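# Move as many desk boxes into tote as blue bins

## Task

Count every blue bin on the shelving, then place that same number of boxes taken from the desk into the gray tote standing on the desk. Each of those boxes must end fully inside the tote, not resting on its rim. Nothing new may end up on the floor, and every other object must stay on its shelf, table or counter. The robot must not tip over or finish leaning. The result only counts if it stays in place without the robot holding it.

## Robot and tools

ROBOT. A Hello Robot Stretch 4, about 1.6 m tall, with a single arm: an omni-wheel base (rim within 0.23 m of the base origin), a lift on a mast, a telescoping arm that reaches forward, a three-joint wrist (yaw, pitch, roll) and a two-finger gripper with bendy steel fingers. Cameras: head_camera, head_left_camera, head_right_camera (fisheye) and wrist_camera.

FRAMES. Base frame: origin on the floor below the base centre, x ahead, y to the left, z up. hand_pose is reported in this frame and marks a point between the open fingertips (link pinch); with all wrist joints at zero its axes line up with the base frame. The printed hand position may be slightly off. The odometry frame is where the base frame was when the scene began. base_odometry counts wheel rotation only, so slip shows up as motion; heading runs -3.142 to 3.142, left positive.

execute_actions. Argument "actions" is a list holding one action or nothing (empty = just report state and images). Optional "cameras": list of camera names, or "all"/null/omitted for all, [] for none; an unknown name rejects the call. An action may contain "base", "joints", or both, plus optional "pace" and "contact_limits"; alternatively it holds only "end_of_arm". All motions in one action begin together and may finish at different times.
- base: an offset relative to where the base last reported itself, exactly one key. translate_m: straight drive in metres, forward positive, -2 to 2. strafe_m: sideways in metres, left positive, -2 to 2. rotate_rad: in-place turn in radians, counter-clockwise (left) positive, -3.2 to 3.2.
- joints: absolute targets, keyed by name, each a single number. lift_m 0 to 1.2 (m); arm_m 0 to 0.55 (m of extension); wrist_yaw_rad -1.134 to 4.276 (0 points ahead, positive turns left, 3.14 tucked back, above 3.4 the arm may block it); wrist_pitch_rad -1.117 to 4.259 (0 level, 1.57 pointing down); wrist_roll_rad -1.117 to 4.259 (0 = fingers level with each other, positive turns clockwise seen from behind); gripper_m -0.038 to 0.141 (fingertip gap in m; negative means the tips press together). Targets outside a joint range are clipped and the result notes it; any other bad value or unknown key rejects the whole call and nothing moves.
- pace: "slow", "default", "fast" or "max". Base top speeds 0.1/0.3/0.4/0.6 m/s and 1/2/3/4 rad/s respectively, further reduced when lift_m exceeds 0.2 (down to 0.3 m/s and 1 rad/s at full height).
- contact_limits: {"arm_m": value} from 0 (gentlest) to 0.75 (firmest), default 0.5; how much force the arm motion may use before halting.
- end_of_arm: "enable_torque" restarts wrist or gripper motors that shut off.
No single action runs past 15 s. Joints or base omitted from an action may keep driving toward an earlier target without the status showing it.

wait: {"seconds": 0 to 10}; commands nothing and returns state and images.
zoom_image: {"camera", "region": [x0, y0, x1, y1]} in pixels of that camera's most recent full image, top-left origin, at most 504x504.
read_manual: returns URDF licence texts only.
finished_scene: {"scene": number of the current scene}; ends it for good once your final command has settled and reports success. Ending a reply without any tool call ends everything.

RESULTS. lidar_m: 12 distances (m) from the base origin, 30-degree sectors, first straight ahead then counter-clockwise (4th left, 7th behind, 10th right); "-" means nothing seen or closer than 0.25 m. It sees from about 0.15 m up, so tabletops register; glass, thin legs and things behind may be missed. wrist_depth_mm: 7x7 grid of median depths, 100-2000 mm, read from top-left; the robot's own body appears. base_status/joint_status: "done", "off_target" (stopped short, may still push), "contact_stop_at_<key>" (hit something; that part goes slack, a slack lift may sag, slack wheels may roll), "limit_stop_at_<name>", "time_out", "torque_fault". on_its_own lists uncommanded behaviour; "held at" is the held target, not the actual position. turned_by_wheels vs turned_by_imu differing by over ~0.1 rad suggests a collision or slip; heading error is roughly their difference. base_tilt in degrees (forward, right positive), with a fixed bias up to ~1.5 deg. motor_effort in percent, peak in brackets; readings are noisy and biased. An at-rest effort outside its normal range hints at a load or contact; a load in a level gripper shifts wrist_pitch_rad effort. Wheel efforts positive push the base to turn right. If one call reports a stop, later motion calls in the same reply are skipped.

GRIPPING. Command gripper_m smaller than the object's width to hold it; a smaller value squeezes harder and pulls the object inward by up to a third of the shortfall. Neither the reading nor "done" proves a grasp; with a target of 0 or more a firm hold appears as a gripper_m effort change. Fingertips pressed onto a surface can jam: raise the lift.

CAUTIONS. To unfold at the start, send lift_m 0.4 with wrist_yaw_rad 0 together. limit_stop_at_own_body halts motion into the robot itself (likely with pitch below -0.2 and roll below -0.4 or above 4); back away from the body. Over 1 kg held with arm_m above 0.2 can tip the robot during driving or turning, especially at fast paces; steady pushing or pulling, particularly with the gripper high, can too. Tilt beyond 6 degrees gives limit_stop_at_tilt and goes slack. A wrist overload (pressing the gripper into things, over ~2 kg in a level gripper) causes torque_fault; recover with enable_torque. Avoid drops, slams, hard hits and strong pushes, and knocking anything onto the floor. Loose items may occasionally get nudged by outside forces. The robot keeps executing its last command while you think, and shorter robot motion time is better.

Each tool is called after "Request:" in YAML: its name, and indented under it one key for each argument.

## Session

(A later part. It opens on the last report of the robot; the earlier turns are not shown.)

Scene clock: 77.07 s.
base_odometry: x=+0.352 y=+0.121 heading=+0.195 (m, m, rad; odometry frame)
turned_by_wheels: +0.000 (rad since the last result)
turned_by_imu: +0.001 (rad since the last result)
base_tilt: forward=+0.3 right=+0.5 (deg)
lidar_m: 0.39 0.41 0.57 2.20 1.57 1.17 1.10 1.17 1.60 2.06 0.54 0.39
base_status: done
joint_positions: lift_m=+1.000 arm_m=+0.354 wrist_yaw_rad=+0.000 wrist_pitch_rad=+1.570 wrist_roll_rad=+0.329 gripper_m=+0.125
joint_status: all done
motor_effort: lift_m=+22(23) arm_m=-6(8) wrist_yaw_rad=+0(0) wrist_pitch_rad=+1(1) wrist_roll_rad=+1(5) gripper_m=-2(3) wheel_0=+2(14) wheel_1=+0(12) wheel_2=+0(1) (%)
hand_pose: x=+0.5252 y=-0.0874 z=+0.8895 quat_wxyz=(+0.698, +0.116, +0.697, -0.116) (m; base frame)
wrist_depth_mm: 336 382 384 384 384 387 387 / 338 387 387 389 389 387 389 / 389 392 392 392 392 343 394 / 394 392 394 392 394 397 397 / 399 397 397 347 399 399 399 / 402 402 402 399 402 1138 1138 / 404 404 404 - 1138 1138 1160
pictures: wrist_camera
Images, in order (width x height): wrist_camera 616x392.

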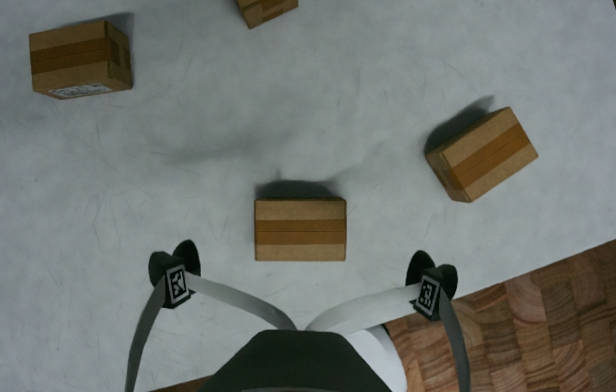

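Request:
execute_actions:
  actions:
    - {"joints":{"wrist_roll_rad":1.9,"gripper_m":0.1,"lift_m":0.92},"pace":"fast"}
  cameras: ["wrist_camera"]

Request:
execute_actions:
  actions:
    - {"joints":{"lift_m":0.847}}
  cameras: []

Request:
execute_actions:
  actions:
    - {"joints":{"gripper_m":0.03}}
  cameras: ["wrist_camera"]

Request:
execute_actions:
  actions:
    - {"base":{"strafe_m":0.588},"joints":{"lift_m":1.01,"wrist_roll_rad":1.48,"arm_m":0.405},"pace":"fast"}
  cameras: ["wrist_camera"]

Scene clock: 80.43 s.
base_odometry: x=+0.352 y=+0.121 heading=+0.195 (m, m, rad; odometry frame)
turned_by_wheels: +0.000 (rad since the last result)
turned_by_imu: -0.001 (rad since the last result)
base_tilt: forward=+0.4 right=+0.5 (deg)
lidar_m: 0.37 0.41 0.57 2.19 1.57 1.17 1.11 1.17 1.62 2.06 0.56 0.41
base_status: not commanded
joint_positions: lift_m=+0.920 arm_m=+0.354 wrist_yaw_rad=+0.000 wrist_pitch_rad=+1.570 wrist_roll_rad=+1.899 gripper_m=+0.100
joint_status: all done
motor_effort: lift_m=+17(20) arm_m=-6(6) wrist_yaw_rad=-1(1) wrist_pitch_rad=+1(1) wrist_roll_rad=+1(4) gripper_m=-2(1) wheel_0=+2(2) wheel_1=+0(0) wheel_2=+0(0) (%)
hand_pose: x=+0.5251 y=-0.0874 z=+0.8100 quat_wxyz=(+0.412, +0.575, +0.411, -0.575) (m; base frame)
wrist_depth_mm: 307 307 260 310 1025 1025 1008 / 309 310 310 310 314 1025 1025 / 310 312 312 314 315 820 820 / 314 314 314 315 317 831 831 / 315 315 317 267 319 854 1060 / 315 319 319 270 224 1042 1060 / 320 320 322 - 324 1060 1060
pictures: wrist_camera
Images, in order (width x height): wrist_camera 616x392.

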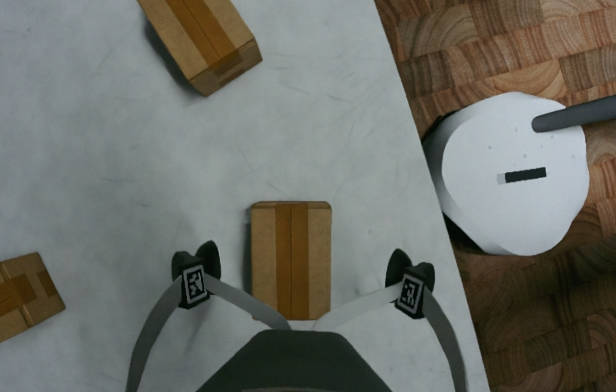

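Scene clock: 81.70 s.
base_odometry: x=+0.352 y=+0.121 heading=+0.195 (m, m, rad; odometry frame)
turned_by_wheels: +0.000 (rad since the last result)
turned_by_imu: +0.000 (rad since the last result)
base_tilt: forward=+0.2 right=+0.4 (deg)
lidar_m: 0.39 0.42 0.57 2.20 1.58 1.15 1.12 1.16 1.62 2.06 0.58 0.42
base_status: not commanded
joint_positions: lift_m=+0.848 arm_m=+0.354 wrist_yaw_rad=+0.000 wrist_pitch_rad=+1.570 wrist_roll_rad=+1.899 gripper_m=+0.100
joint_status: all done
motor_effort: lift_m=+13(16) arm_m=-6(6) wrist_yaw_rad=-1(0) wrist_pitch_rad=+2(3) wrist_roll_rad=+1(1) gripper_m=-3(3) wheel_0=+2(2) wheel_1=+0(0) wheel_2=+0(0) (%)
hand_pose: x=+0.5253 y=-0.0874 z=+0.7373 quat_wxyz=(+0.412, +0.575, +0.411, -0.575) (m; base frame)
wrist_depth_mm: 238 238 217 240 241 946 946 / 240 241 241 242 242 960 946 / 242 242 243 243 244 750 750 / 243 244 244 244 246 750 750 / 245 246 220 196 247 248 759 / 247 247 197 197 248 249 976 / 248 249 248 - 250 251 991
pictures: none
No camera images: the call's "cameras" was empty. Leave "cameras" out to get every camera's image.

Scene clock: 83.23 s.
base_odometry: x=+0.352 y=+0.121 heading=+0.195 (m, m, rad; odometry frame)
turned_by_wheels: +0.000 (rad since the last result)
turned_by_imu: -0.001 (rad since the last result)
base_tilt: forward=+0.3 right=+0.5 (deg)
lidar_m: 0.39 0.41 0.57 2.19 1.57 1.15 1.12 1.18 1.63 2.05 0.56 0.42
base_status: not commanded
joint_positions: lift_m=+0.847 arm_m=+0.354 wrist_yaw_rad=+0.000 wrist_pitch_rad=+1.569 wrist_roll_rad=+1.899 gripper_m=+0.030
joint_status: all done
motor_effort: lift_m=+16(16) arm_m=-6(6) wrist_yaw_rad=-1(2) wrist_pitch_rad=+3(10) wrist_roll_rad=+1(2) gripper_m=-13(16) wheel_0=+2(2) wheel_1=+0(0) wheel_2=+0(0) (%)
hand_pose: x=+0.5254 y=-0.0874 z=+0.7370 quat_wxyz=(+0.412, +0.575, +0.411, -0.575) (m; base frame)
wrist_depth_mm: 236 236 219 238 239 946 960 / 237 238 238 239 241 946 946 / 238 240 240 241 242 750 759 / 241 241 242 243 244 750 759 / 242 243 243 187 245 247 759 / 244 245 190 189 190 248 991 / 246 246 247 - 249 249 991
pictures: wrist_camera
Images, in order (width x height): wrist_camera 616x392.

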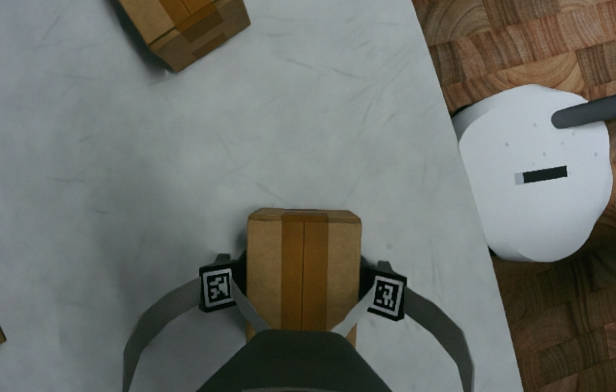

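Scene clock: 86.00 s.
base_odometry: x=+0.238 y=+0.698 heading=+0.195 (m, m, rad; odometry frame)
turned_by_wheels: +0.000 (rad since the last result)
turned_by_imu: -0.003 (rad since the last result)
base_tilt: forward=+0.4 right=+0.5 (deg)
lidar_m: 0.39 0.41 0.56 1.60 1.71 1.14 1.11 1.16 1.60 2.66 0.57 0.39
base_status: done
joint_positions: lift_m=+1.010 arm_m=+0.404 wrist_yaw_rad=+0.000 wrist_pitch_rad=+1.570 wrist_roll_rad=+1.481 gripper_m=+0.030
joint_status: all done
motor_effort: lift_m=+23(25) arm_m=+7(6) wrist_yaw_rad=-1(2) wrist_pitch_rad=+1(3) wrist_roll_rad=-1(6) gripper_m=-18(14) wheel_0=+1(16) wheel_1=+2(14) wheel_2=+0(0) (%)
hand_pose: x=+0.5751 y=-0.0874 z=+0.8994 quat_wxyz=(+0.522, +0.477, +0.522, -0.477) (m; base frame)
wrist_depth_mm: 394 394 394 397 397 1118 1118 / 394 397 399 399 399 1118 1118 / 399 399 399 399 402 1118 1118 / 402 404 399 402 377 917 1138 / 404 404 287 188 289 917 931 / 410 407 190 189 190 931 1138 / 407 410 351 - 413 1160 1160
pictures: wrist_camera
Images, in order (width x height): wrist_camera 616x392.

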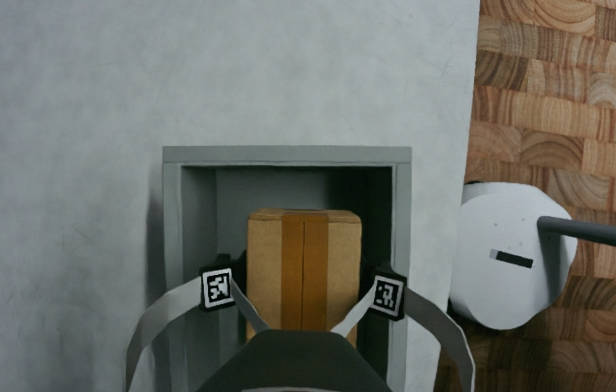

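Request:
execute_actions:
  actions:
    - {"base":{"strafe_m":-0.008},"joints":{"arm_m":0.416,"lift_m":0.855}}
  cameras: ["wrist_camera"]

Request:
execute_actions:
  actions:
    - {"joints":{"gripper_m":0.075}}
  cameras: []

Request:
execute_actions:
  actions:
    - {"joints":{"lift_m":1.0},"pace":"fast"}
  cameras: ["wrist_camera"]

Request:
execute_actions:
  actions:
    - {"base":{"strafe_m":-0.775},"joints":{"arm_m":0.375,"wrist_roll_rad":1.35,"gripper_m":0.1},"pace":"fast"}
  cameras: ["wrist_camera"]

Scene clock: 89.33 s.
base_odometry: x=+0.240 y=+0.690 heading=+0.195 (m, m, rad; odometry frame)
turned_by_wheels: +0.000 (rad since the last result)
turned_by_imu: -0.002 (rad since the last result)
base_tilt: forward=+0.3 right=+0.5 (deg)
lidar_m: 0.38 0.41 0.57 1.62 1.73 1.16 1.10 1.15 1.60 2.65 0.55 0.41
base_status: done
joint_positions: lift_m=+0.855 arm_m=+0.415 wrist_yaw_rad=+0.000 wrist_pitch_rad=+1.570 wrist_roll_rad=+1.481 gripper_m=+0.030
joint_status: all done
motor_effort: lift_m=+16(21) arm_m=+7(11) wrist_yaw_rad=-1(1) wrist_pitch_rad=+2(2) wrist_roll_rad=-2(1) gripper_m=-16(17) wheel_0=+1(8) wheel_1=-4(10) wheel_2=+0(0) (%)
hand_pose: x=+0.5861 y=-0.0874 z=+0.7450 quat_wxyz=(+0.522, +0.477, +0.522, -0.477) (m; base frame)
wrist_depth_mm: 243 244 244 246 246 247 247 / 244 244 246 247 248 249 249 / 245 129 129 130 130 131 251 / 129 165 247 247 248 146 253 / 131 178 248 188 245 156 768 / 131 157 190 189 190 145 768 / 132 160 252 - 254 141 788
pictures: wrist_camera
Images, in order (width x height): wrist_camera 616x392.

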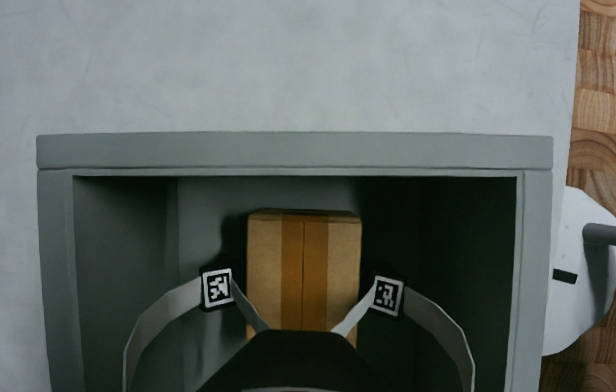

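Scene clock: 90.60 s.
base_odometry: x=+0.240 y=+0.690 heading=+0.195 (m, m, rad; odometry frame)
turned_by_wheels: +0.000 (rad since the last result)
turned_by_imu: +0.000 (rad since the last result)
base_tilt: forward=+0.3 right=+0.5 (deg)
lidar_m: 0.38 0.42 0.55 1.61 1.72 1.15 1.12 1.16 1.60 2.65 0.55 0.40
base_status: not commanded
joint_positions: lift_m=+0.855 arm_m=+0.415 wrist_yaw_rad=+0.000 wrist_pitch_rad=+1.570 wrist_roll_rad=+1.481 gripper_m=+0.075
joint_status: all done
motor_effort: lift_m=+16(16) arm_m=+6(6) wrist_yaw_rad=-1(1) wrist_pitch_rad=+2(2) wrist_roll_rad=-1(1) gripper_m=-4(14) wheel_0=+1(1) wheel_1=-4(4) wheel_2=+0(0) (%)
hand_pose: x=+0.5861 y=-0.0874 z=+0.7450 quat_wxyz=(+0.522, +0.477, +0.522, -0.477) (m; base frame)
wrist_depth_mm: 242 244 245 244 247 247 247 / 244 246 246 247 247 249 249 / 246 129 130 130 131 131 252 / 129 165 247 248 248 146 254 / 131 178 247 199 249 157 768 / 132 163 250 200 216 155 768 / 132 160 252 - 253 138 778
pictures: none
No camera images: the call's "cameras" was empty. Leave "cameras" out to get every camera's image.

Scene clock: 91.97 s.
base_odometry: x=+0.240 y=+0.690 heading=+0.195 (m, m, rad; odometry frame)
turned_by_wheels: +0.000 (rad since the last result)
turned_by_imu: -0.001 (rad since the last result)
base_tilt: forward=+0.3 right=+0.5 (deg)
lidar_m: 0.38 0.42 0.58 1.61 1.71 1.16 1.11 1.16 1.61 2.64 0.57 0.41
base_status: not commanded
joint_positions: lift_m=+1.000 arm_m=+0.415 wrist_yaw_rad=+0.000 wrist_pitch_rad=+1.570 wrist_roll_rad=+1.481 gripper_m=+0.075
joint_status: all done
motor_effort: lift_m=+23(24) arm_m=+6(6) wrist_yaw_rad=+0(1) wrist_pitch_rad=+2(2) wrist_roll_rad=-2(1) gripper_m=-2(2) wheel_0=+1(1) wheel_1=-4(4) wheel_2=+0(0) (%)
hand_pose: x=+0.5861 y=-0.0874 z=+0.8895 quat_wxyz=(+0.522, +0.477, +0.522, -0.477) (m; base frame)
wrist_depth_mm: 384 384 384 387 387 389 1098 / 387 387 389 392 389 392 1118 / 389 389 392 392 394 1118 1098 / 392 394 324 392 315 904 1118 / 394 397 286 345 314 904 917 / 399 397 283 349 216 917 1160 / 399 399 315 - 306 1138 1138
pictures: wrist_camera
Images, in order (width x height): wrist_camera 616x392.

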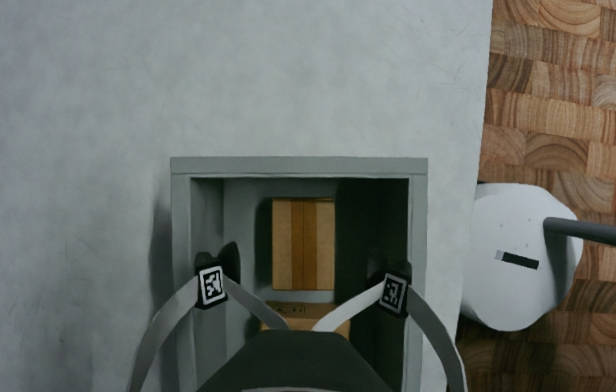

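Scene clock: 95.43 s.
base_odometry: x=+0.389 y=-0.071 heading=+0.195 (m, m, rad; odometry frame)
turned_by_wheels: +0.000 (rad since the last result)
turned_by_imu: +0.001 (rad since the last result)
base_tilt: forward=+0.3 right=+0.4 (deg)
lidar_m: 0.38 0.41 0.57 2.40 1.57 1.18 1.12 1.16 1.63 1.87 1.60 0.41
base_status: done
joint_positions: lift_m=+1.000 arm_m=+0.376 wrist_yaw_rad=+0.000 wrist_pitch_rad=+1.570 wrist_roll_rad=+1.351 gripper_m=+0.100
joint_status: all done
motor_effort: lift_m=+23(23) arm_m=-6(6) wrist_yaw_rad=-1(1) wrist_pitch_rad=+2(2) wrist_roll_rad=-1(4) gripper_m=-3(6) wheel_0=+2(15) wheel_1=-1(12) wheel_2=+0(1) (%)
hand_pose: x=+0.5472 y=-0.0874 z=+0.8895 quat_wxyz=(+0.552, +0.442, +0.552, -0.442) (m; base frame)
wrist_depth_mm: 384 384 387 387 389 1098 1098 / 382 387 389 389 392 1098 1098 / 340 389 392 392 394 1118 1118 / 392 394 392 394 397 1118 1138 / 394 394 397 349 399 904 917 / 357 399 399 402 224 917 1138 / 366 402 404 - 407 1138 1138
pictures: wrist_camera
Images, in order (width x height): wrist_camera 616x392.

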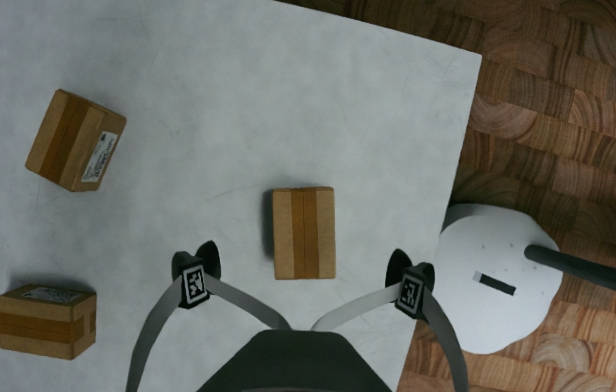

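Stack on B.

Request:
execute_actions:
  actions:
    - {"joints":{"lift_m":0.852,"wrist_roll_rad":1.32}}
  cameras: []

Request:
execute_actions:
  actions:
    - {"joints":{"gripper_m":0.03}}
  cameras: []

Request:
execute_actions:
  actions:
    - {"base":{"strafe_m":0.78},"joints":{"lift_m":1.01,"wrist_roll_rad":1.48,"arm_m":0.416},"pace":"fast"}
  cameras: ["wrist_camera"]

Scene clock: 98.23 s.
base_odometry: x=+0.389 y=-0.071 heading=+0.195 (m, m, rad; odometry frame)
turned_by_wheels: +0.000 (rad since the last result)
turned_by_imu: -0.001 (rad since the last result)
base_tilt: forward=+0.3 right=+0.5 (deg)
lidar_m: 0.39 0.40 0.56 2.38 1.58 1.16 1.11 1.17 1.65 1.86 1.62 0.41
base_status: not commanded
joint_positions: lift_m=+0.852 arm_m=+0.376 wrist_yaw_rad=+0.000 wrist_pitch_rad=+1.570 wrist_roll_rad=+1.321 gripper_m=+0.100
joint_status: all done
motor_effort: lift_m=+16(20) arm_m=-6(6) wrist_yaw_rad=+0(1) wrist_pitch_rad=+2(1) wrist_roll_rad=-2(4) gripper_m=-2(3) wheel_0=+2(2) wheel_1=-1(1) wheel_2=+0(0) (%)
hand_pose: x=+0.5472 y=-0.0874 z=+0.7420 quat_wxyz=(+0.559, +0.434, +0.558, -0.434) (m; base frame)
wrist_depth_mm: 241 241 242 242 242 244 244 / 241 242 244 244 245 246 246 / 243 244 245 246 246 247 976 / 246 246 246 201 249 250 976 / 247 249 248 199 250 251 759 / 249 249 250 200 224 254 768 / 251 252 252 - 254 517 778
pictures: none
No camera images: the call's "cameras" was empty. Leave "cameras" out to get every camera's image.

Scene clock: 99.77 s.
base_odometry: x=+0.389 y=-0.071 heading=+0.195 (m, m, rad; odometry frame)
turned_by_wheels: +0.000 (rad since the last result)
turned_by_imu: -0.001 (rad since the last result)
base_tilt: forward=+0.3 right=+0.5 (deg)
lidar_m: 0.38 0.42 0.56 2.39 1.59 1.17 1.13 1.16 1.60 1.86 1.60 0.42
base_status: not commanded
joint_positions: lift_m=+0.852 arm_m=+0.376 wrist_yaw_rad=+0.000 wrist_pitch_rad=+1.570 wrist_roll_rad=+1.321 gripper_m=+0.030
joint_status: all done
motor_effort: lift_m=+16(16) arm_m=-6(6) wrist_yaw_rad=-1(1) wrist_pitch_rad=+1(1) wrist_roll_rad=-1(1) gripper_m=-17(16) wheel_0=+2(2) wheel_1=-1(1) wheel_2=+0(0) (%)
hand_pose: x=+0.5472 y=-0.0874 z=+0.7420 quat_wxyz=(+0.559, +0.434, +0.558, -0.434) (m; base frame)
wrist_depth_mm: 240 240 242 242 243 243 244 / 241 242 243 244 244 245 246 / 244 243 245 246 247 247 976 / 245 246 247 193 248 249 976 / 247 248 248 189 250 251 768 / 249 249 191 191 191 253 768 / 251 251 251 - 254 512 778
pictures: none
No camera images: the call's "cameras" was empty. Leave "cameras" out to get every camera's image.

Scene clock: 103.03 s.
base_odometry: x=+0.239 y=+0.695 heading=+0.195 (m, m, rad; odometry frame)
turned_by_wheels: +0.000 (rad since the last result)
turned_by_imu: -0.003 (rad since the last result)
base_tilt: forward=+0.3 right=+0.4 (deg)
lidar_m: 0.38 0.41 0.56 1.60 1.72 1.15 1.10 1.15 1.60 2.65 0.58 0.42
base_status: done
joint_positions: lift_m=+1.010 arm_m=+0.415 wrist_yaw_rad=+0.000 wrist_pitch_rad=+1.570 wrist_roll_rad=+1.479 gripper_m=+0.030
joint_status: all done
motor_effort: lift_m=+23(25) arm_m=+6(11) wrist_yaw_rad=+0(0) wrist_pitch_rad=+1(1) wrist_roll_rad=+1(2) gripper_m=-16(16) wheel_0=-1(16) wheel_1=+3(12) wheel_2=+0(1) (%)
hand_pose: x=+0.5861 y=-0.0874 z=+0.8995 quat_wxyz=(+0.523, +0.477, +0.522, -0.476) (m; base frame)
wrist_depth_mm: 394 397 394 397 399 399 1118 / 394 397 397 399 399 1118 1118 / 397 399 399 399 402 1118 1138 / 402 402 324 192 366 917 1138 / 404 407 286 189 289 917 931 / 407 410 191 190 191 917 1138 / 410 410 314 - 355 1160 1160
pictures: wrist_camera
Images, in order (width x height): wrist_camera 616x392.

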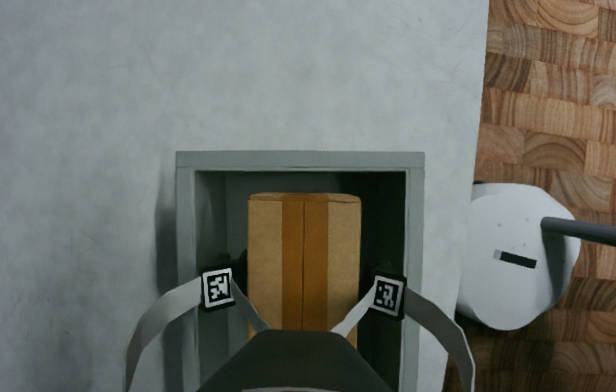

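Request:
execute_actions:
  actions:
    - {"joints":{"lift_m":0.906}}
  cameras: []

Request:
execute_actions:
  actions:
    - {"joints":{"gripper_m":0.075}}
  cameras: []

Request:
execute_actions:
  actions:
    - {"joints":{"lift_m":1.0},"pace":"fast"}
  cameras: ["wrist_camera"]

Request:
execute_actions:
  actions:
    - {"base":{"strafe_m":-0.42},"joints":{"arm_m":0.52,"wrist_roll_rad":1.75,"gripper_m":0.1},"pace":"fast"}
  cameras: []

Request:
execute_actions:
  actions:
    - {"base":{"translate_m":0.08},"joints":{"lift_m":0.95},"pace":"fast"}
  cameras: ["wrist_camera"]

Scene clock: 106.90 s.
base_odometry: x=+0.239 y=+0.695 heading=+0.195 (m, m, rad; odometry frame)
turned_by_wheels: +0.000 (rad since the last result)
turned_by_imu: -0.002 (rad since the last result)
base_tilt: forward=+0.3 right=+0.4 (deg)
lidar_m: 0.38 0.42 0.60 1.59 1.72 1.14 1.11 1.16 1.61 2.66 0.55 0.42
base_status: not commanded
joint_positions: lift_m=+0.906 arm_m=+0.415 wrist_yaw_rad=+0.000 wrist_pitch_rad=+1.570 wrist_roll_rad=+1.479 gripper_m=+0.030
joint_status: all done
motor_effort: lift_m=+16(21) arm_m=+6(6) wrist_yaw_rad=-1(0) wrist_pitch_rad=+1(1) wrist_roll_rad=+2(2) gripper_m=-15(14) wheel_0=-1(1) wheel_1=+3(3) wheel_2=+0(0) (%)
hand_pose: x=+0.5861 y=-0.0874 z=+0.7960 quat_wxyz=(+0.523, +0.477, +0.522, -0.476) (m; base frame)
wrist_depth_mm: 293 293 294 296 296 297 1008 / 294 294 296 297 298 300 1008 / 297 296 180 180 181 301 1025 / 298 208 297 192 297 202 809 / 301 208 253 189 247 202 820 / 304 183 190 190 192 201 820 / 306 204 303 - 271 309 1042
pictures: none
No camera images: the call's "cameras" was empty. Leave "cameras" out to get every camera's image.

Scene clock: 108.17 s.
base_odometry: x=+0.239 y=+0.695 heading=+0.195 (m, m, rad; odometry frame)
turned_by_wheels: +0.000 (rad since the last result)
turned_by_imu: +0.000 (rad since the last result)
base_tilt: forward=+0.3 right=+0.5 (deg)
lidar_m: 0.38 0.41 0.56 1.60 1.73 1.14 1.11 1.16 1.59 2.67 0.56 0.42
base_status: not commanded
joint_positions: lift_m=+0.906 arm_m=+0.415 wrist_yaw_rad=+0.000 wrist_pitch_rad=+1.570 wrist_roll_rad=+1.479 gripper_m=+0.075
joint_status: all done
motor_effort: lift_m=+16(16) arm_m=+6(6) wrist_yaw_rad=+0(1) wrist_pitch_rad=+1(1) wrist_roll_rad=+1(2) gripper_m=-2(16) wheel_0=-1(1) wheel_1=+3(3) wheel_2=+0(0) (%)
hand_pose: x=+0.5861 y=-0.0874 z=+0.7960 quat_wxyz=(+0.523, +0.477, +0.522, -0.476) (m; base frame)
wrist_depth_mm: 291 294 294 296 296 297 1008 / 294 296 297 298 298 298 1008 / 296 297 180 181 182 300 1025 / 300 208 297 203 298 203 820 / 301 208 253 200 277 202 820 / 304 189 250 202 216 201 831 / 304 204 303 - 271 310 1060
pictures: none
No camera images: the call's "cameras" was empty. Leave "cameras" out to get every camera's image.

Scene clock: 109.33 s.
base_odometry: x=+0.239 y=+0.695 heading=+0.195 (m, m, rad; odometry frame)
turned_by_wheels: +0.000 (rad since the last result)
turned_by_imu: +0.000 (rad since the last result)
base_tilt: forward=+0.3 right=+0.5 (deg)
lidar_m: 0.39 0.41 0.55 1.60 1.71 1.16 1.10 1.16 1.59 2.66 0.56 0.40
base_status: not commanded
joint_positions: lift_m=+1.000 arm_m=+0.415 wrist_yaw_rad=+0.000 wrist_pitch_rad=+1.570 wrist_roll_rad=+1.479 gripper_m=+0.075
joint_status: all done
motor_effort: lift_m=+22(25) arm_m=+6(6) wrist_yaw_rad=-1(0) wrist_pitch_rad=+2(1) wrist_roll_rad=+1(3) gripper_m=-1(3) wheel_0=-1(1) wheel_1=+3(3) wheel_2=+0(0) (%)
hand_pose: x=+0.5861 y=-0.0874 z=+0.8895 quat_wxyz=(+0.523, +0.477, +0.522, -0.476) (m; base frame)
wrist_depth_mm: 384 384 387 387 387 389 1118 / 384 387 392 389 389 392 1118 / 389 389 389 392 392 1118 1118 / 394 392 370 293 368 904 1118 / 397 394 283 294 315 904 917 / 399 399 281 297 216 917 1160 / 399 402 314 - 309 1160 1160
pictures: wrist_camera
Images, in order (width x height): wrist_camera 616x392.

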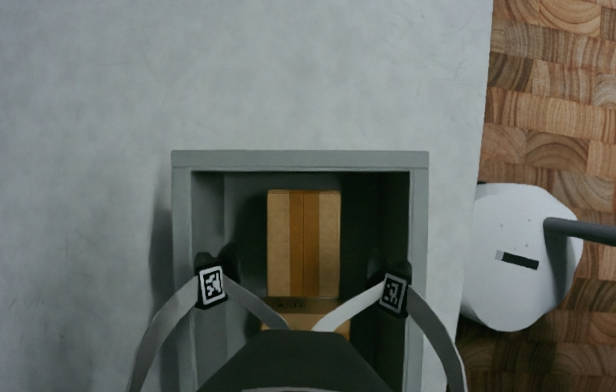

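Scene clock: 111.83 s.
base_odometry: x=+0.320 y=+0.283 heading=+0.195 (m, m, rad; odometry frame)
turned_by_wheels: +0.000 (rad since the last result)
turned_by_imu: +0.001 (rad since the last result)
base_tilt: forward=+0.2 right=+0.5 (deg)
lidar_m: 0.39 0.41 0.55 2.03 2.16 1.17 1.10 1.17 1.61 2.23 0.58 0.40
base_status: done
joint_positions: lift_m=+1.000 arm_m=+0.519 wrist_yaw_rad=+0.000 wrist_pitch_rad=+1.570 wrist_roll_rad=+1.749 gripper_m=+0.100
joint_status: all done
motor_effort: lift_m=+22(22) arm_m=+7(9) wrist_yaw_rad=-1(0) wrist_pitch_rad=+2(2) wrist_roll_rad=+2(7) gripper_m=-1(5) wheel_0=+2(15) wheel_1=-1(14) wheel_2=+0(0) (%)
hand_pose: x=+0.6901 y=-0.0874 z=+0.8895 quat_wxyz=(+0.454, +0.543, +0.453, -0.542) (m; base frame)
wrist_depth_mm: 384 384 387 389 389 389 1098 / 387 368 389 389 392 392 1098 / 387 389 392 394 392 397 891 / 392 394 394 394 394 399 904 / 394 397 345 399 399 399 917 / 397 397 397 402 224 402 402 / 399 402 399 - 404 404 407
pictures: none
No camera images: the call's "cameras" was empty. Leave "cameras" out to get every camera's image.

Scene clock: 113.17 s.
base_odometry: x=+0.398 y=+0.298 heading=+0.195 (m, m, rad; odometry frame)
turned_by_wheels: +0.000 (rad since the last result)
turned_by_imu: +0.000 (rad since the last result)
base_tilt: forward=+0.3 right=+0.5 (deg)
lidar_m: 0.30 0.33 0.45 2.03 2.15 1.24 1.18 1.25 1.75 2.23 0.45 0.34
base_status: done
joint_positions: lift_m=+0.950 arm_m=+0.519 wrist_yaw_rad=+0.000 wrist_pitch_rad=+1.570 wrist_roll_rad=+1.749 gripper_m=+0.100
joint_status: all done
motor_effort: lift_m=+17(20) arm_m=+6(6) wrist_yaw_rad=+0(1) wrist_pitch_rad=+2(1) wrist_roll_rad=+3(2) gripper_m=-2(1) wheel_0=+2(10) wheel_1=+4(11) wheel_2=-4(15) (%)
hand_pose: x=+0.6901 y=-0.0874 z=+0.8400 quat_wxyz=(+0.454, +0.543, +0.453, -0.542) (m; base frame)
wrist_depth_mm: 334 334 289 338 340 342 343 / 338 340 340 340 342 343 345 / 342 342 342 342 345 345 345 / 342 343 345 343 345 349 349 / 345 347 347 297 349 349 351 / 349 347 349 298 224 351 353 / 349 349 349 - 353 355 355
pictures: wrist_camera
Images, in order (width x height): wrist_camera 616x392.

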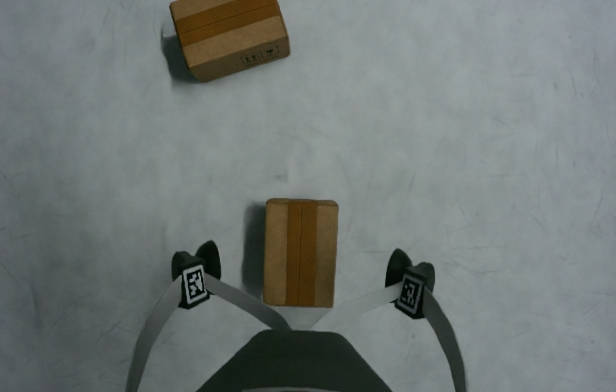

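Request:
execute_actions:
  actions:
    - {"joints":{"lift_m":0.854,"wrist_roll_rad":1.78}}
  cameras: []

Request:
execute_actions:
  actions:
    - {"joints":{"gripper_m":0.03}}
  cameras: []

Request:
execute_actions:
  actions:
    - {"base":{"strafe_m":0.515},"joints":{"lift_m":1.01,"wrist_roll_rad":1.48,"arm_m":0.326},"pace":"fast"}
  cameras: ["wrist_camera"]

Request:
execute_actions:
  actions:
    - {"joints":{"lift_m":0.908}}
  cameras: ["wrist_camera"]

Scene clock: 116.00 s.
base_odometry: x=+0.398 y=+0.298 heading=+0.195 (m, m, rad; odometry frame)
turned_by_wheels: +0.000 (rad since the last result)
turned_by_imu: -0.001 (rad since the last result)
base_tilt: forward=+0.4 right=+0.5 (deg)
lidar_m: 0.30 0.33 0.45 2.02 2.17 1.24 1.19 1.25 1.74 2.23 0.46 0.34
base_status: not commanded
joint_positions: lift_m=+0.854 arm_m=+0.519 wrist_yaw_rad=+0.000 wrist_pitch_rad=+1.570 wrist_roll_rad=+1.779 gripper_m=+0.100
joint_status: all done
motor_effort: lift_m=+16(18) arm_m=+6(6) wrist_yaw_rad=+0(0) wrist_pitch_rad=+2(1) wrist_roll_rad=+3(2) gripper_m=-1(3) wheel_0=+2(2) wheel_1=+5(4) wheel_2=-4(4) (%)
hand_pose: x=+0.6901 y=-0.0874 z=+0.7440 quat_wxyz=(+0.445, +0.550, +0.445, -0.549) (m; base frame)
wrist_depth_mm: 242 242 244 245 245 246 247 / 244 245 246 246 247 248 249 / 246 246 247 247 249 249 250 / 248 248 249 249 250 251 252 / 249 249 250 201 252 253 253 / 251 251 252 202 224 254 255 / 253 252 253 - 256 256 257
pictures: none
No camera images: the call's "cameras" was empty. Leave "cameras" out to get every camera's image.

Scene clock: 117.53 s.
base_odometry: x=+0.398 y=+0.298 heading=+0.195 (m, m, rad; odometry frame)
turned_by_wheels: +0.000 (rad since the last result)
turned_by_imu: -0.001 (rad since the last result)
base_tilt: forward=+0.3 right=+0.4 (deg)
lidar_m: 0.30 0.32 0.46 2.03 2.17 1.24 1.19 1.24 1.74 2.23 0.44 0.34
base_status: not commanded
joint_positions: lift_m=+0.854 arm_m=+0.519 wrist_yaw_rad=+0.000 wrist_pitch_rad=+1.570 wrist_roll_rad=+1.779 gripper_m=+0.030
joint_status: all done
motor_effort: lift_m=+16(16) arm_m=+6(6) wrist_yaw_rad=-1(0) wrist_pitch_rad=+2(2) wrist_roll_rad=+1(2) gripper_m=-14(17) wheel_0=+2(2) wheel_1=+4(4) wheel_2=-4(4) (%)
hand_pose: x=+0.6901 y=-0.0874 z=+0.7440 quat_wxyz=(+0.445, +0.550, +0.445, -0.549) (m; base frame)
wrist_depth_mm: 242 241 244 245 245 246 247 / 244 244 245 246 247 248 248 / 246 246 247 247 248 249 250 / 247 248 248 249 250 251 251 / 249 250 249 191 252 252 253 / 250 251 192 192 193 254 255 / 253 253 253 - 256 256 257
pictures: none
No camera images: the call's "cameras" was empty. Leave "cameras" out to get every camera's image.

Scene clock: 120.13 s.
base_odometry: x=+0.298 y=+0.803 heading=+0.195 (m, m, rad; odometry frame)
turned_by_wheels: +0.000 (rad since the last result)
turned_by_imu: -0.002 (rad since the last result)
base_tilt: forward=+0.4 right=+0.4 (deg)
lidar_m: 0.30 0.32 1.58 1.50 1.60 1.23 1.18 1.25 1.71 1.22 0.45 0.32
base_status: done
joint_positions: lift_m=+1.010 arm_m=+0.327 wrist_yaw_rad=+0.000 wrist_pitch_rad=+1.570 wrist_roll_rad=+1.480 gripper_m=+0.030
joint_status: all done
motor_effort: lift_m=+23(24) arm_m=-6(10) wrist_yaw_rad=+0(1) wrist_pitch_rad=+1(1) wrist_roll_rad=-2(5) gripper_m=-16(16) wheel_0=+0(12) wheel_1=+0(13) wheel_2=+0(3) (%)
hand_pose: x=+0.4981 y=-0.0874 z=+0.8994 quat_wxyz=(+0.522, +0.477, +0.522, -0.477) (m; base frame)
wrist_depth_mm: 392 392 338 340 397 1118 1098 / 394 397 312 309 322 1098 1118 / 399 402 362 300 375 1118 1118 / 399 402 362 353 375 917 1118 / 404 404 287 191 289 931 1160 / 410 410 192 193 193 931 1160 / 407 410 312 - 315 1138 1160
pictures: wrist_camera
Images, in order (width x height): wrist_camera 616x392.

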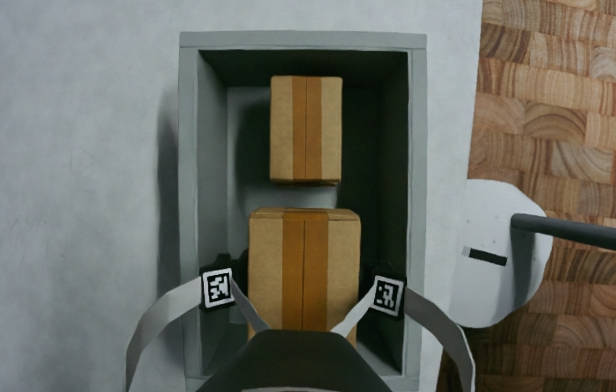

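Scene clock: 121.60 s.
base_odometry: x=+0.298 y=+0.803 heading=+0.195 (m, m, rad; odometry frame)
turned_by_wheels: +0.000 (rad since the last result)
turned_by_imu: -0.001 (rad since the last result)
base_tilt: forward=+0.4 right=+0.5 (deg)
lidar_m: 0.30 0.33 1.56 1.51 1.61 1.24 1.19 1.23 1.71 1.24 0.44 0.33
base_status: not commanded
joint_positions: lift_m=+0.908 arm_m=+0.327 wrist_yaw_rad=+0.000 wrist_pitch_rad=+1.570 wrist_roll_rad=+1.480 gripper_m=+0.030
joint_status: all done
motor_effort: lift_m=+17(22) arm_m=-6(6) wrist_yaw_rad=+0(0) wrist_pitch_rad=+1(1) wrist_roll_rad=-3(0) gripper_m=-14(12) wheel_0=+0(0) wheel_1=+0(0) wheel_2=+0(0) (%)
hand_pose: x=+0.4981 y=-0.0874 z=+0.7980 quat_wxyz=(+0.522, +0.477, +0.522, -0.477) (m; base frame)
wrist_depth_mm: 294 198 237 197 236 202 1008 / 296 201 296 198 282 205 1008 / 300 204 297 200 285 207 1008 / 301 204 298 250 300 208 1042 / 303 204 248 191 253 206 831 / 304 185 192 193 193 204 1042 / 307 220 293 - 277 312 1078
pictures: wrist_camera
Images, in order (width x height): wrist_camera 616x392.

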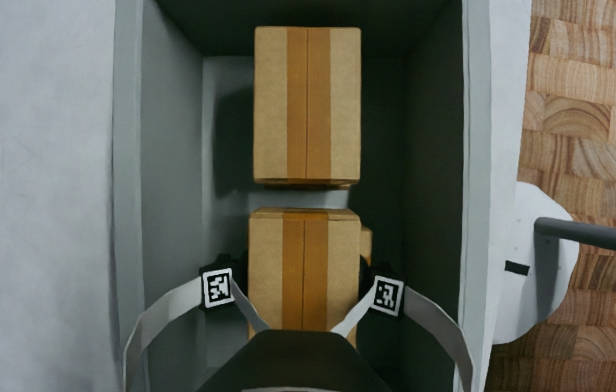

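Request:
execute_actions:
  actions:
    - {"joints":{"gripper_m":0.075}}
  cameras: []

Request:
execute_actions:
  actions:
    - {"joints":{"lift_m":1.03},"pace":"fast"}
  cameras: ["wrist_camera"]

Request:
finished_scene:
  scene: 1

Scene clock: 123.93 s.
base_odometry: x=+0.298 y=+0.803 heading=+0.195 (m, m, rad; odometry frame)
turned_by_wheels: +0.000 (rad since the last result)
turned_by_imu: -0.001 (rad since the last result)
base_tilt: forward=+0.3 right=+0.4 (deg)
lidar_m: 0.29 0.31 1.58 1.51 1.60 1.24 1.17 1.24 1.73 1.23 0.45 0.33
base_status: not commanded
joint_positions: lift_m=+0.908 arm_m=+0.327 wrist_yaw_rad=+0.000 wrist_pitch_rad=+1.570 wrist_roll_rad=+1.480 gripper_m=+0.075
joint_status: all done
motor_effort: lift_m=+16(17) arm_m=-6(6) wrist_yaw_rad=+0(1) wrist_pitch_rad=+1(0) wrist_roll_rad=-2(1) gripper_m=+0(15) wheel_0=+0(0) wheel_1=+0(0) wheel_2=+0(0) (%)
hand_pose: x=+0.4981 y=-0.0874 z=+0.7980 quat_wxyz=(+0.522, +0.477, +0.522, -0.477) (m; base frame)
wrist_depth_mm: 294 198 237 198 235 203 991 / 297 201 296 198 282 205 1008 / 298 203 297 200 285 207 1042 / 301 204 300 237 300 208 1025 / 304 204 247 202 253 207 820 / 306 186 244 204 216 205 1042 / 307 219 293 - 277 314 1060
pictures: none
No camera images: the call's "cameras" was empty. Leave "cameras" out to get every camera's image.

Scene clock: 125.20 s.
base_odometry: x=+0.298 y=+0.803 heading=+0.195 (m, m, rad; odometry frame)
turned_by_wheels: +0.000 (rad since the last result)
turned_by_imu: +0.000 (rad since the last result)
base_tilt: forward=+0.3 right=+0.4 (deg)
lidar_m: 0.29 0.32 1.57 1.49 1.63 1.24 1.18 1.24 1.73 1.22 0.45 0.33
base_status: not commanded
joint_positions: lift_m=+1.030 arm_m=+0.327 wrist_yaw_rad=+0.000 wrist_pitch_rad=+1.570 wrist_roll_rad=+1.480 gripper_m=+0.075
joint_status: all done
motor_effort: lift_m=+22(25) arm_m=-6(6) wrist_yaw_rad=+0(0) wrist_pitch_rad=+1(1) wrist_roll_rad=-2(1) gripper_m=-4(4) wheel_0=+0(0) wheel_1=+0(0) wheel_2=+0(0) (%)
hand_pose: x=+0.4981 y=-0.0874 z=+0.9195 quat_wxyz=(+0.522, +0.477, +0.522, -0.477) (m; base frame)
wrist_depth_mm: 413 415 415 418 418 1118 1138 / 415 415 343 320 373 1138 1138 / 418 418 415 320 418 1138 1138 / 424 424 421 375 421 946 1160 / 424 427 364 325 424 946 1160 / 427 430 310 389 216 946 1182 / 430 433 312 - 317 1160 1182
pictures: wrist_camera
Images, in order (width x height): wrist_camera 616x392.

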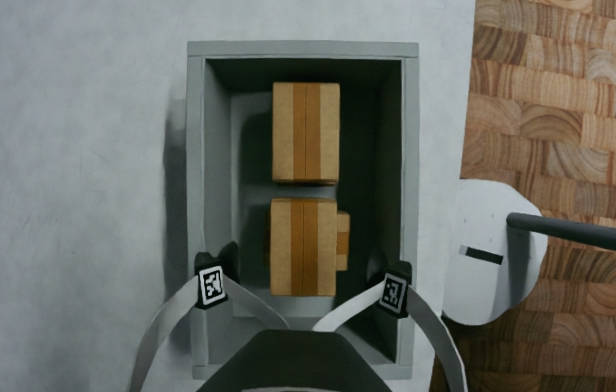

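The scene is finished: the task was done.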